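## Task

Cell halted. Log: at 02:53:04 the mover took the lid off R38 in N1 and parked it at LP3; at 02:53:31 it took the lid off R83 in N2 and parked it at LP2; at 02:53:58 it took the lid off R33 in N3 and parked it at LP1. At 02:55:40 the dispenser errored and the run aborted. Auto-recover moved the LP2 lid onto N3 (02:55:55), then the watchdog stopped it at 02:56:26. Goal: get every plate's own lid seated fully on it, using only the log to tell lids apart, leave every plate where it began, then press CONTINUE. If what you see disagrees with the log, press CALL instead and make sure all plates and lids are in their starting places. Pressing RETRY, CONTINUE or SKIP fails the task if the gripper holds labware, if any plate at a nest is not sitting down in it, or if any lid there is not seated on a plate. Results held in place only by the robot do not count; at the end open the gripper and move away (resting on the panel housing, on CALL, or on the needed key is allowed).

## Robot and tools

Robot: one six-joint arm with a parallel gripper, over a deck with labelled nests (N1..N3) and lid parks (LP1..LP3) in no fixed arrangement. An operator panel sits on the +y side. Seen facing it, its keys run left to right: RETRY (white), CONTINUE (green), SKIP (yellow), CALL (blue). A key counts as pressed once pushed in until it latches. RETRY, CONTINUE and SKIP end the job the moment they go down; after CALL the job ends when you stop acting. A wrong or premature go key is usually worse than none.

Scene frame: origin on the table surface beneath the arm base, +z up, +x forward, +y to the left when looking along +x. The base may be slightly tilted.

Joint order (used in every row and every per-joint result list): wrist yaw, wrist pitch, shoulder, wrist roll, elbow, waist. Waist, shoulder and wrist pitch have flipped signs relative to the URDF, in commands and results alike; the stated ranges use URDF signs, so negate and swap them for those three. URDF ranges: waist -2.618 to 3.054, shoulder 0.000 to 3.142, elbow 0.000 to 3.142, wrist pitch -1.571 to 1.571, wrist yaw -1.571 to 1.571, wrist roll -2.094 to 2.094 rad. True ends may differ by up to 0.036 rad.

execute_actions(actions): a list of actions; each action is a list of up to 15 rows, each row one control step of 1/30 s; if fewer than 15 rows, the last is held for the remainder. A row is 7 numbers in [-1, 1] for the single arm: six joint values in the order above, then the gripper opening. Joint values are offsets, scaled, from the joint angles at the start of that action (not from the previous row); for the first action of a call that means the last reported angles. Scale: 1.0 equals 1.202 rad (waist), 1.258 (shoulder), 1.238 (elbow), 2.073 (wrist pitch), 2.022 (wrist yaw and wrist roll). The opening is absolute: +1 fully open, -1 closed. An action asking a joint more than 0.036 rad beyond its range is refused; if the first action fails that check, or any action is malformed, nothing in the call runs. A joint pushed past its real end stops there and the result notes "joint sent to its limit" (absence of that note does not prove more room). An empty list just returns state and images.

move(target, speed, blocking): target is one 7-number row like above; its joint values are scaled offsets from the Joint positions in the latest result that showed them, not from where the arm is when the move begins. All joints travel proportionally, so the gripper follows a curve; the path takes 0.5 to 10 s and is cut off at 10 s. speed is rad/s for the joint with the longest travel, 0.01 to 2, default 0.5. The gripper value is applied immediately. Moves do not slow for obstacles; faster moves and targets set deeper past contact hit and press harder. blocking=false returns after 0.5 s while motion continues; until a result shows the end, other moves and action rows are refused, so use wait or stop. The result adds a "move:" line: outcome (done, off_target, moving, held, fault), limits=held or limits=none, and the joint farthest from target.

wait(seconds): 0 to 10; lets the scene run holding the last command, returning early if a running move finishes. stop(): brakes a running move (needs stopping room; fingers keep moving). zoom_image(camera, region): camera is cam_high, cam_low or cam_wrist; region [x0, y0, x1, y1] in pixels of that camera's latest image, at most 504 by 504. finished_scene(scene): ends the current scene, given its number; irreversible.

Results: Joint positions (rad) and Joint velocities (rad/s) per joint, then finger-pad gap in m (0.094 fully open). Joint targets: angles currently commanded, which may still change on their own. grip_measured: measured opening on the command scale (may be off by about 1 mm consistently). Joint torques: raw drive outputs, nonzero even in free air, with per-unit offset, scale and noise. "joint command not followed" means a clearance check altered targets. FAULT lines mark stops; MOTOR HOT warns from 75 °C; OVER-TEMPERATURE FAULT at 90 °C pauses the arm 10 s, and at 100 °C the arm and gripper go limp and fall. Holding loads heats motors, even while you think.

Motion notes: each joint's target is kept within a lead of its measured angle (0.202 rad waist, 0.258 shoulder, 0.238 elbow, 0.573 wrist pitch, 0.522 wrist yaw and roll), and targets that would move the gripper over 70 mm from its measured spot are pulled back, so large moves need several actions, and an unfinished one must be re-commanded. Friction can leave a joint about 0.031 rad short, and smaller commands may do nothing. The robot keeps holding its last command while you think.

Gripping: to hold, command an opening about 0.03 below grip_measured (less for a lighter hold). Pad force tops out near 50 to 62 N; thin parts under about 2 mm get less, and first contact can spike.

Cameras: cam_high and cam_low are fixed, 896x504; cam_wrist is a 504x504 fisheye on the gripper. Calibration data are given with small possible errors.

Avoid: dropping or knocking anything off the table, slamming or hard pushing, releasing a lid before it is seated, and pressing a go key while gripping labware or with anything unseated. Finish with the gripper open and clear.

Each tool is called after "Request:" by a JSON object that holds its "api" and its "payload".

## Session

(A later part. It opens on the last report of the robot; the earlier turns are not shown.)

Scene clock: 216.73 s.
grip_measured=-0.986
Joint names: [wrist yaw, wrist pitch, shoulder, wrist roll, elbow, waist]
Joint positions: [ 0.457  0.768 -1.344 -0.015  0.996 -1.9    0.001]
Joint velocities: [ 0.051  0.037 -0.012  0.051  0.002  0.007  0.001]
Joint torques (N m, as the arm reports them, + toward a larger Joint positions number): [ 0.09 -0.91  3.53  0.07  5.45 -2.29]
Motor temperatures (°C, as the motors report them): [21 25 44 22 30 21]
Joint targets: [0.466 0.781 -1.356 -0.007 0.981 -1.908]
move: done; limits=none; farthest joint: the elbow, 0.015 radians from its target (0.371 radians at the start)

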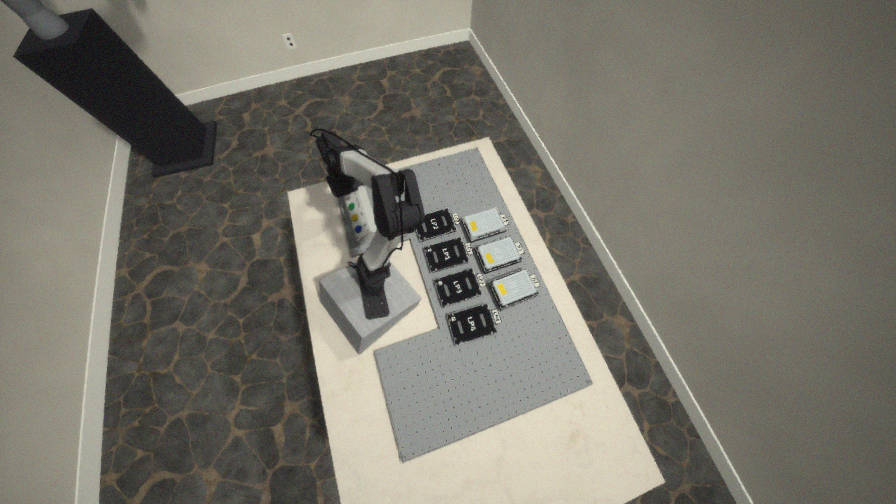

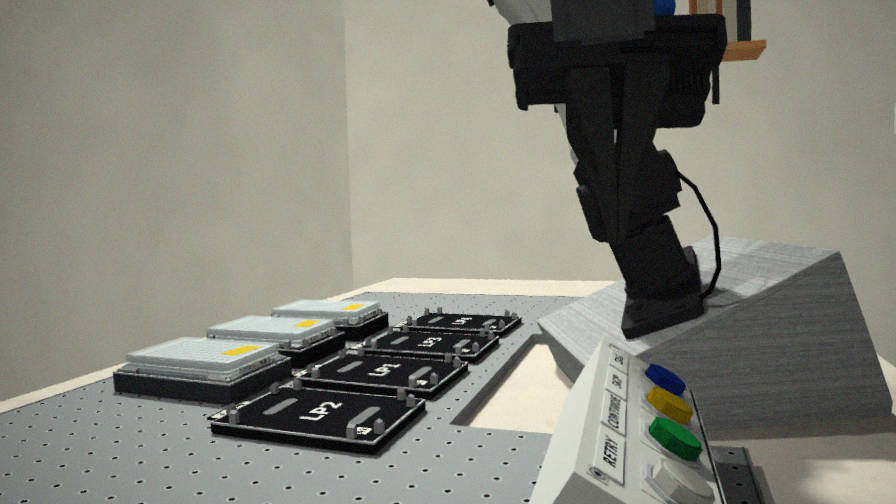

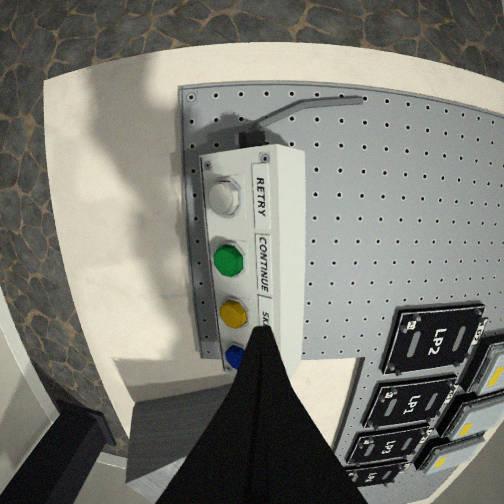

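Request:
{"api": "move", "payload": {"target": [0,-0.06,-0.17,0,-0.03,0,-1], "speed": 0.3}}

Scene clock: 224.37 s.
grip_measured=-0.986
Joint names: [wrist yaw, wrist pitch, shoulder, wrist roll, elbow, waist]
Joint positions: [ 0.458  0.663 -1.548 -0.015  0.973 -1.9    0.001]
Joint velocities: [-0.022  0.051 -0.002  0.066 -0.002  0.007  0.001]
Joint torques (N m, as the arm reports them, + toward a larger Joint positions number): [ 0.01 -1.05  5.11 -0.01  5.09 -2.02]
Motor temperatures (°C, as the motors report them): [21 25 42 22 30 21]
Joint targets: [0.457 0.643 -1.557 -0.015 0.959 -1.900]
move: done; limits=none; farthest joint: the wrist pitch, 0.019 radians from its target (0.124 radians at the start)

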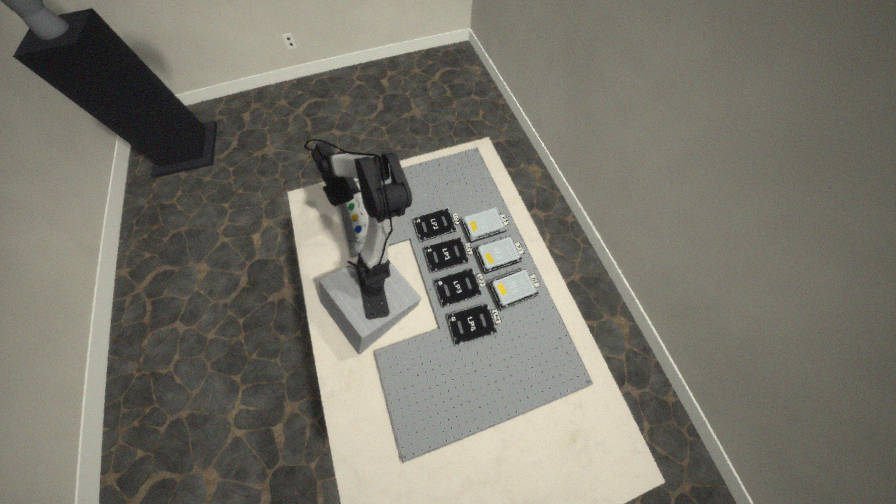

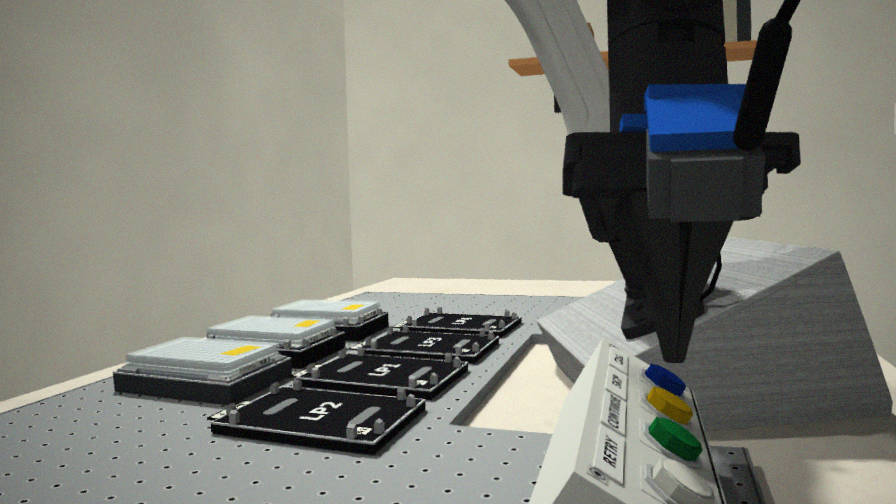

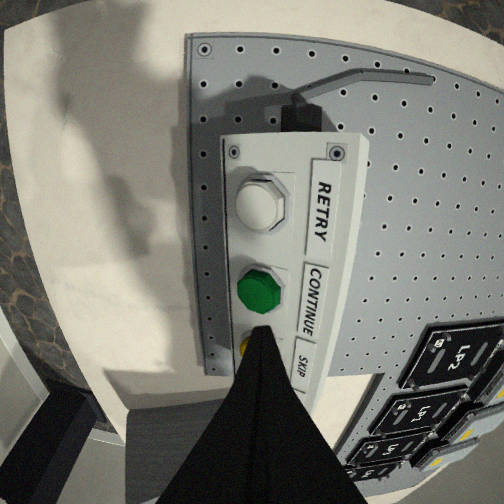

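Request:
{"api": "move", "payload": {"target": [0,-0.03,-0.05,0,0,0,-1], "speed": 0.2}}

Scene clock: 226.93 s.
grip_measured=-0.986
Joint names: [wrist yaw, wrist pitch, shoulder, wrist roll, elbow, waist]
Joint positions: [ 0.458  0.62  -1.599 -0.015  0.973 -1.9    0.001]
Joint velocities: [-0.022 -0.037  0.027 -0.022  0.002  0.002 -0.   ]
Joint torques (N m, as the arm reports them, + toward a larger Joint positions number): [ 0.01 -1.04  5.15 -0.01  6.04 -2.21]
Motor temperatures (°C, as the motors report them): [21 25 42 22 30 21]
Joint targets: [0.458 0.601 -1.611 -0.015 0.973 -1.900]
move: done; limits=none; farthest joint: the wrist pitch, 0.020 radians from its target (0.062 radians at the start)

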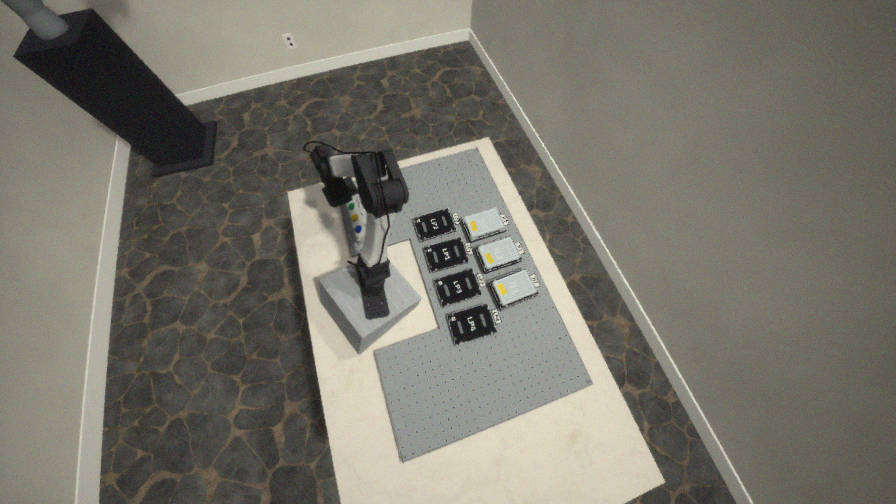

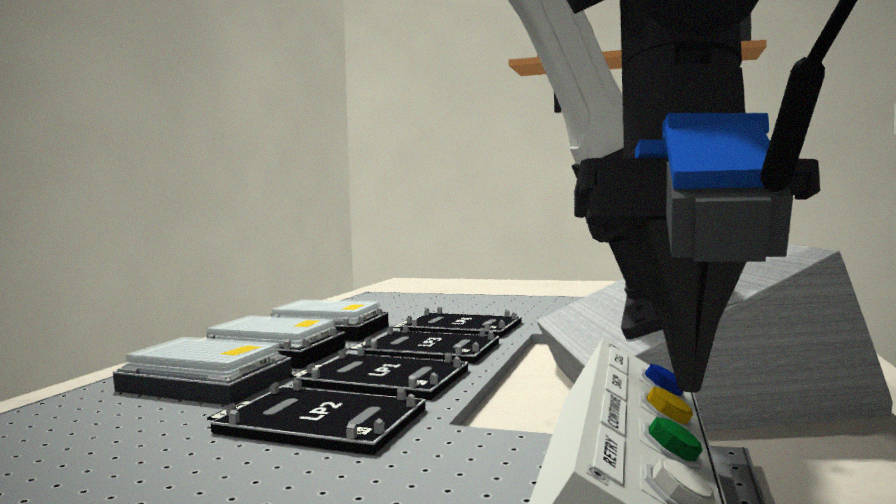

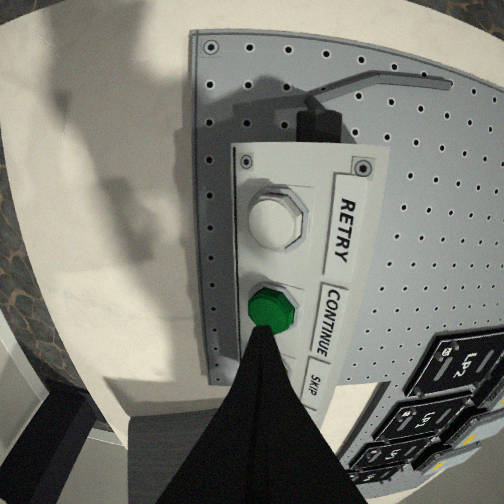

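Drifting sideways; correct with the waist.

Request:
{"api": "move", "payload": {"target": [0,-0.025,-0.045,0,0,0.05,-1], "speed": 0.15}}

Scene clock: 230.57 s.
grip_measured=-0.986
Joint names: [wrist yaw, wrist pitch, shoulder, wrist roll, elbow, waist]
Joint positions: [ 0.458  0.595 -1.639 -0.015  0.973 -1.851  0.001]
Joint velocities: [ 0.007  0.007  0.007  0.066 -0.002  0.002  0.   ]
Joint torques (N m, as the arm reports them, + toward a larger Joint positions number): [ 0.03 -1.04  5.23 -0.02  5.87 -1.37]
Motor temperatures (°C, as the motors report them): [21 25 41 22 30 21]
Joint targets: [0.458 0.569 -1.655 -0.015 0.973 -1.840]
move: off_target; limits=none; farthest joint: the wrist pitch, 0.027 radians from its target (0.052 radians at the start)

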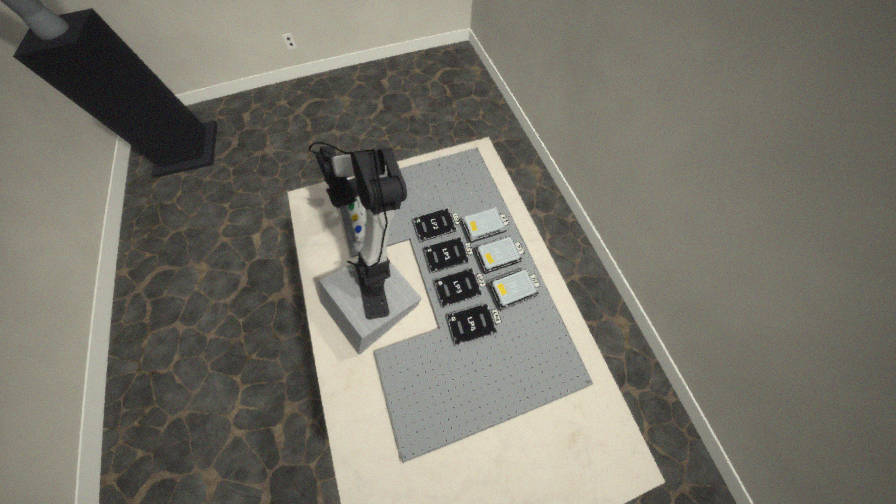

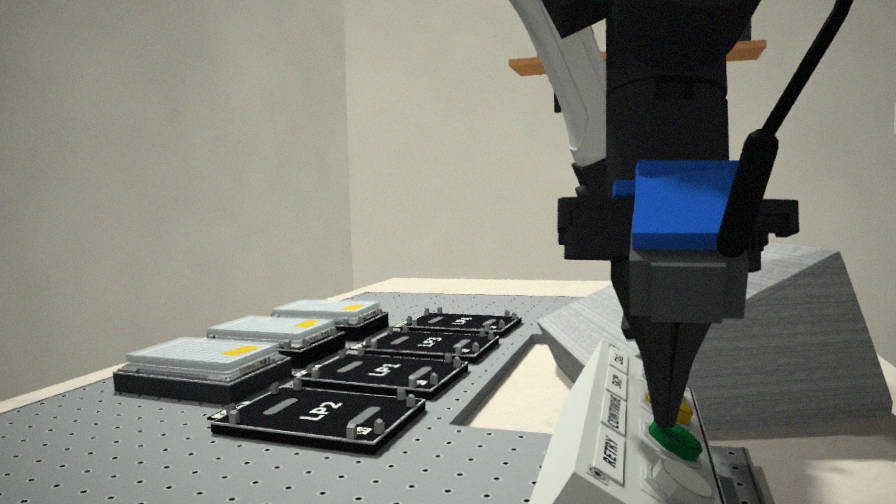

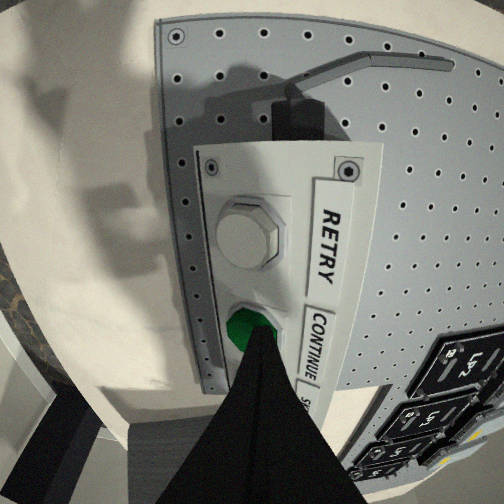

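Request:
{"api": "move", "payload": {"target": [0,-0.015,-0.045,0,0,0,-1], "speed": 0.1}}

Scene clock: 233.03 s.
grip_measured=-0.986
Joint names: [wrist yaw, wrist pitch, shoulder, wrist roll, elbow, waist]
Joint positions: [ 0.47   0.589 -1.653 -0.015  0.973 -1.852  0.001]
Joint velocities: [ 0.022 -0.051 -0.007 -0.007  0.002  0.007 -0.   ]
Joint torques (N m, as the arm reports them, + toward a larger Joint positions number): no reading
Motor temperatures (°C, as the motors report them): [21 25 41 22 30 21]
move: unfinished (the scene ended)
The task's run has ended: the event that ends the task has happened.

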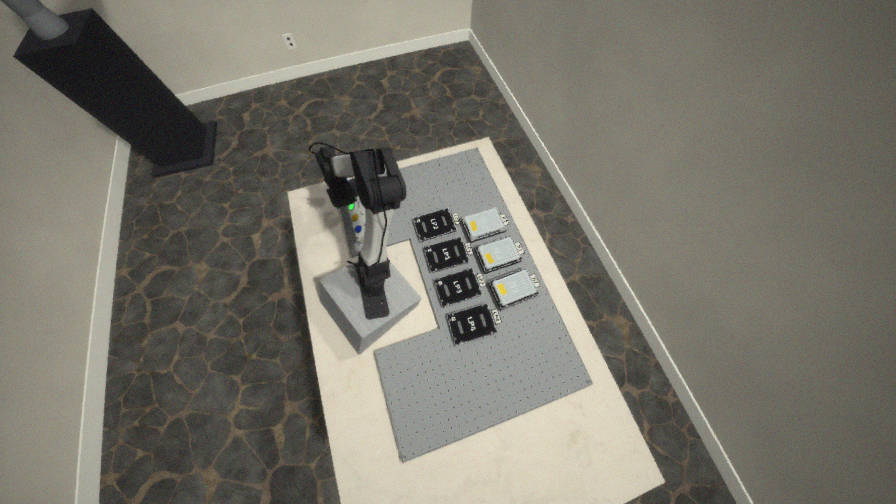

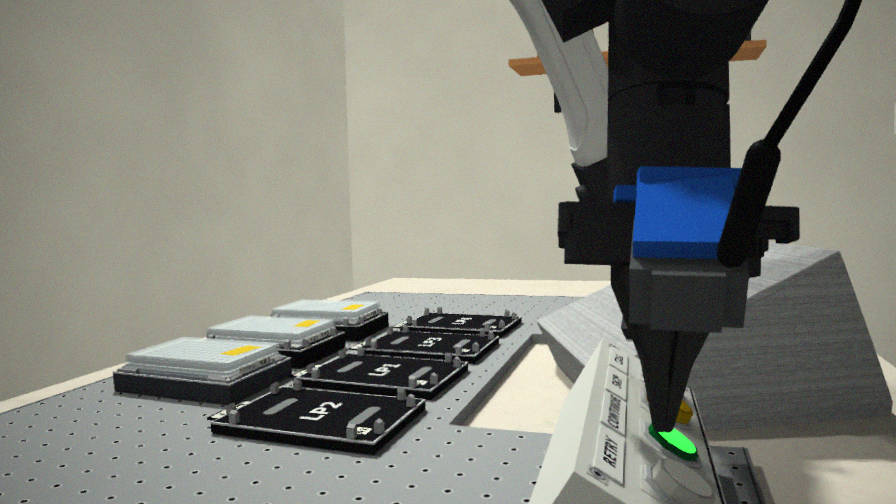

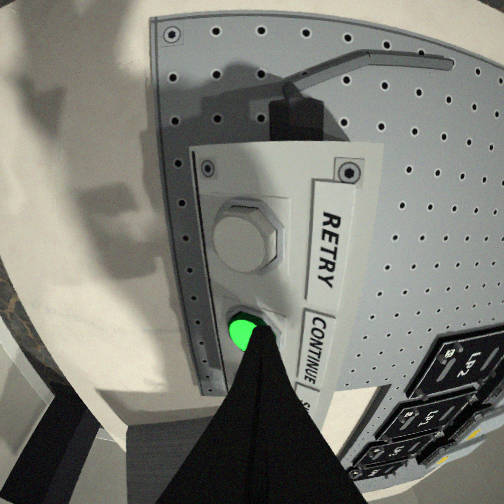

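Request:
{"api": "finished_scene", "payload": {"scene": 2}}

The scene is finished: the task was done.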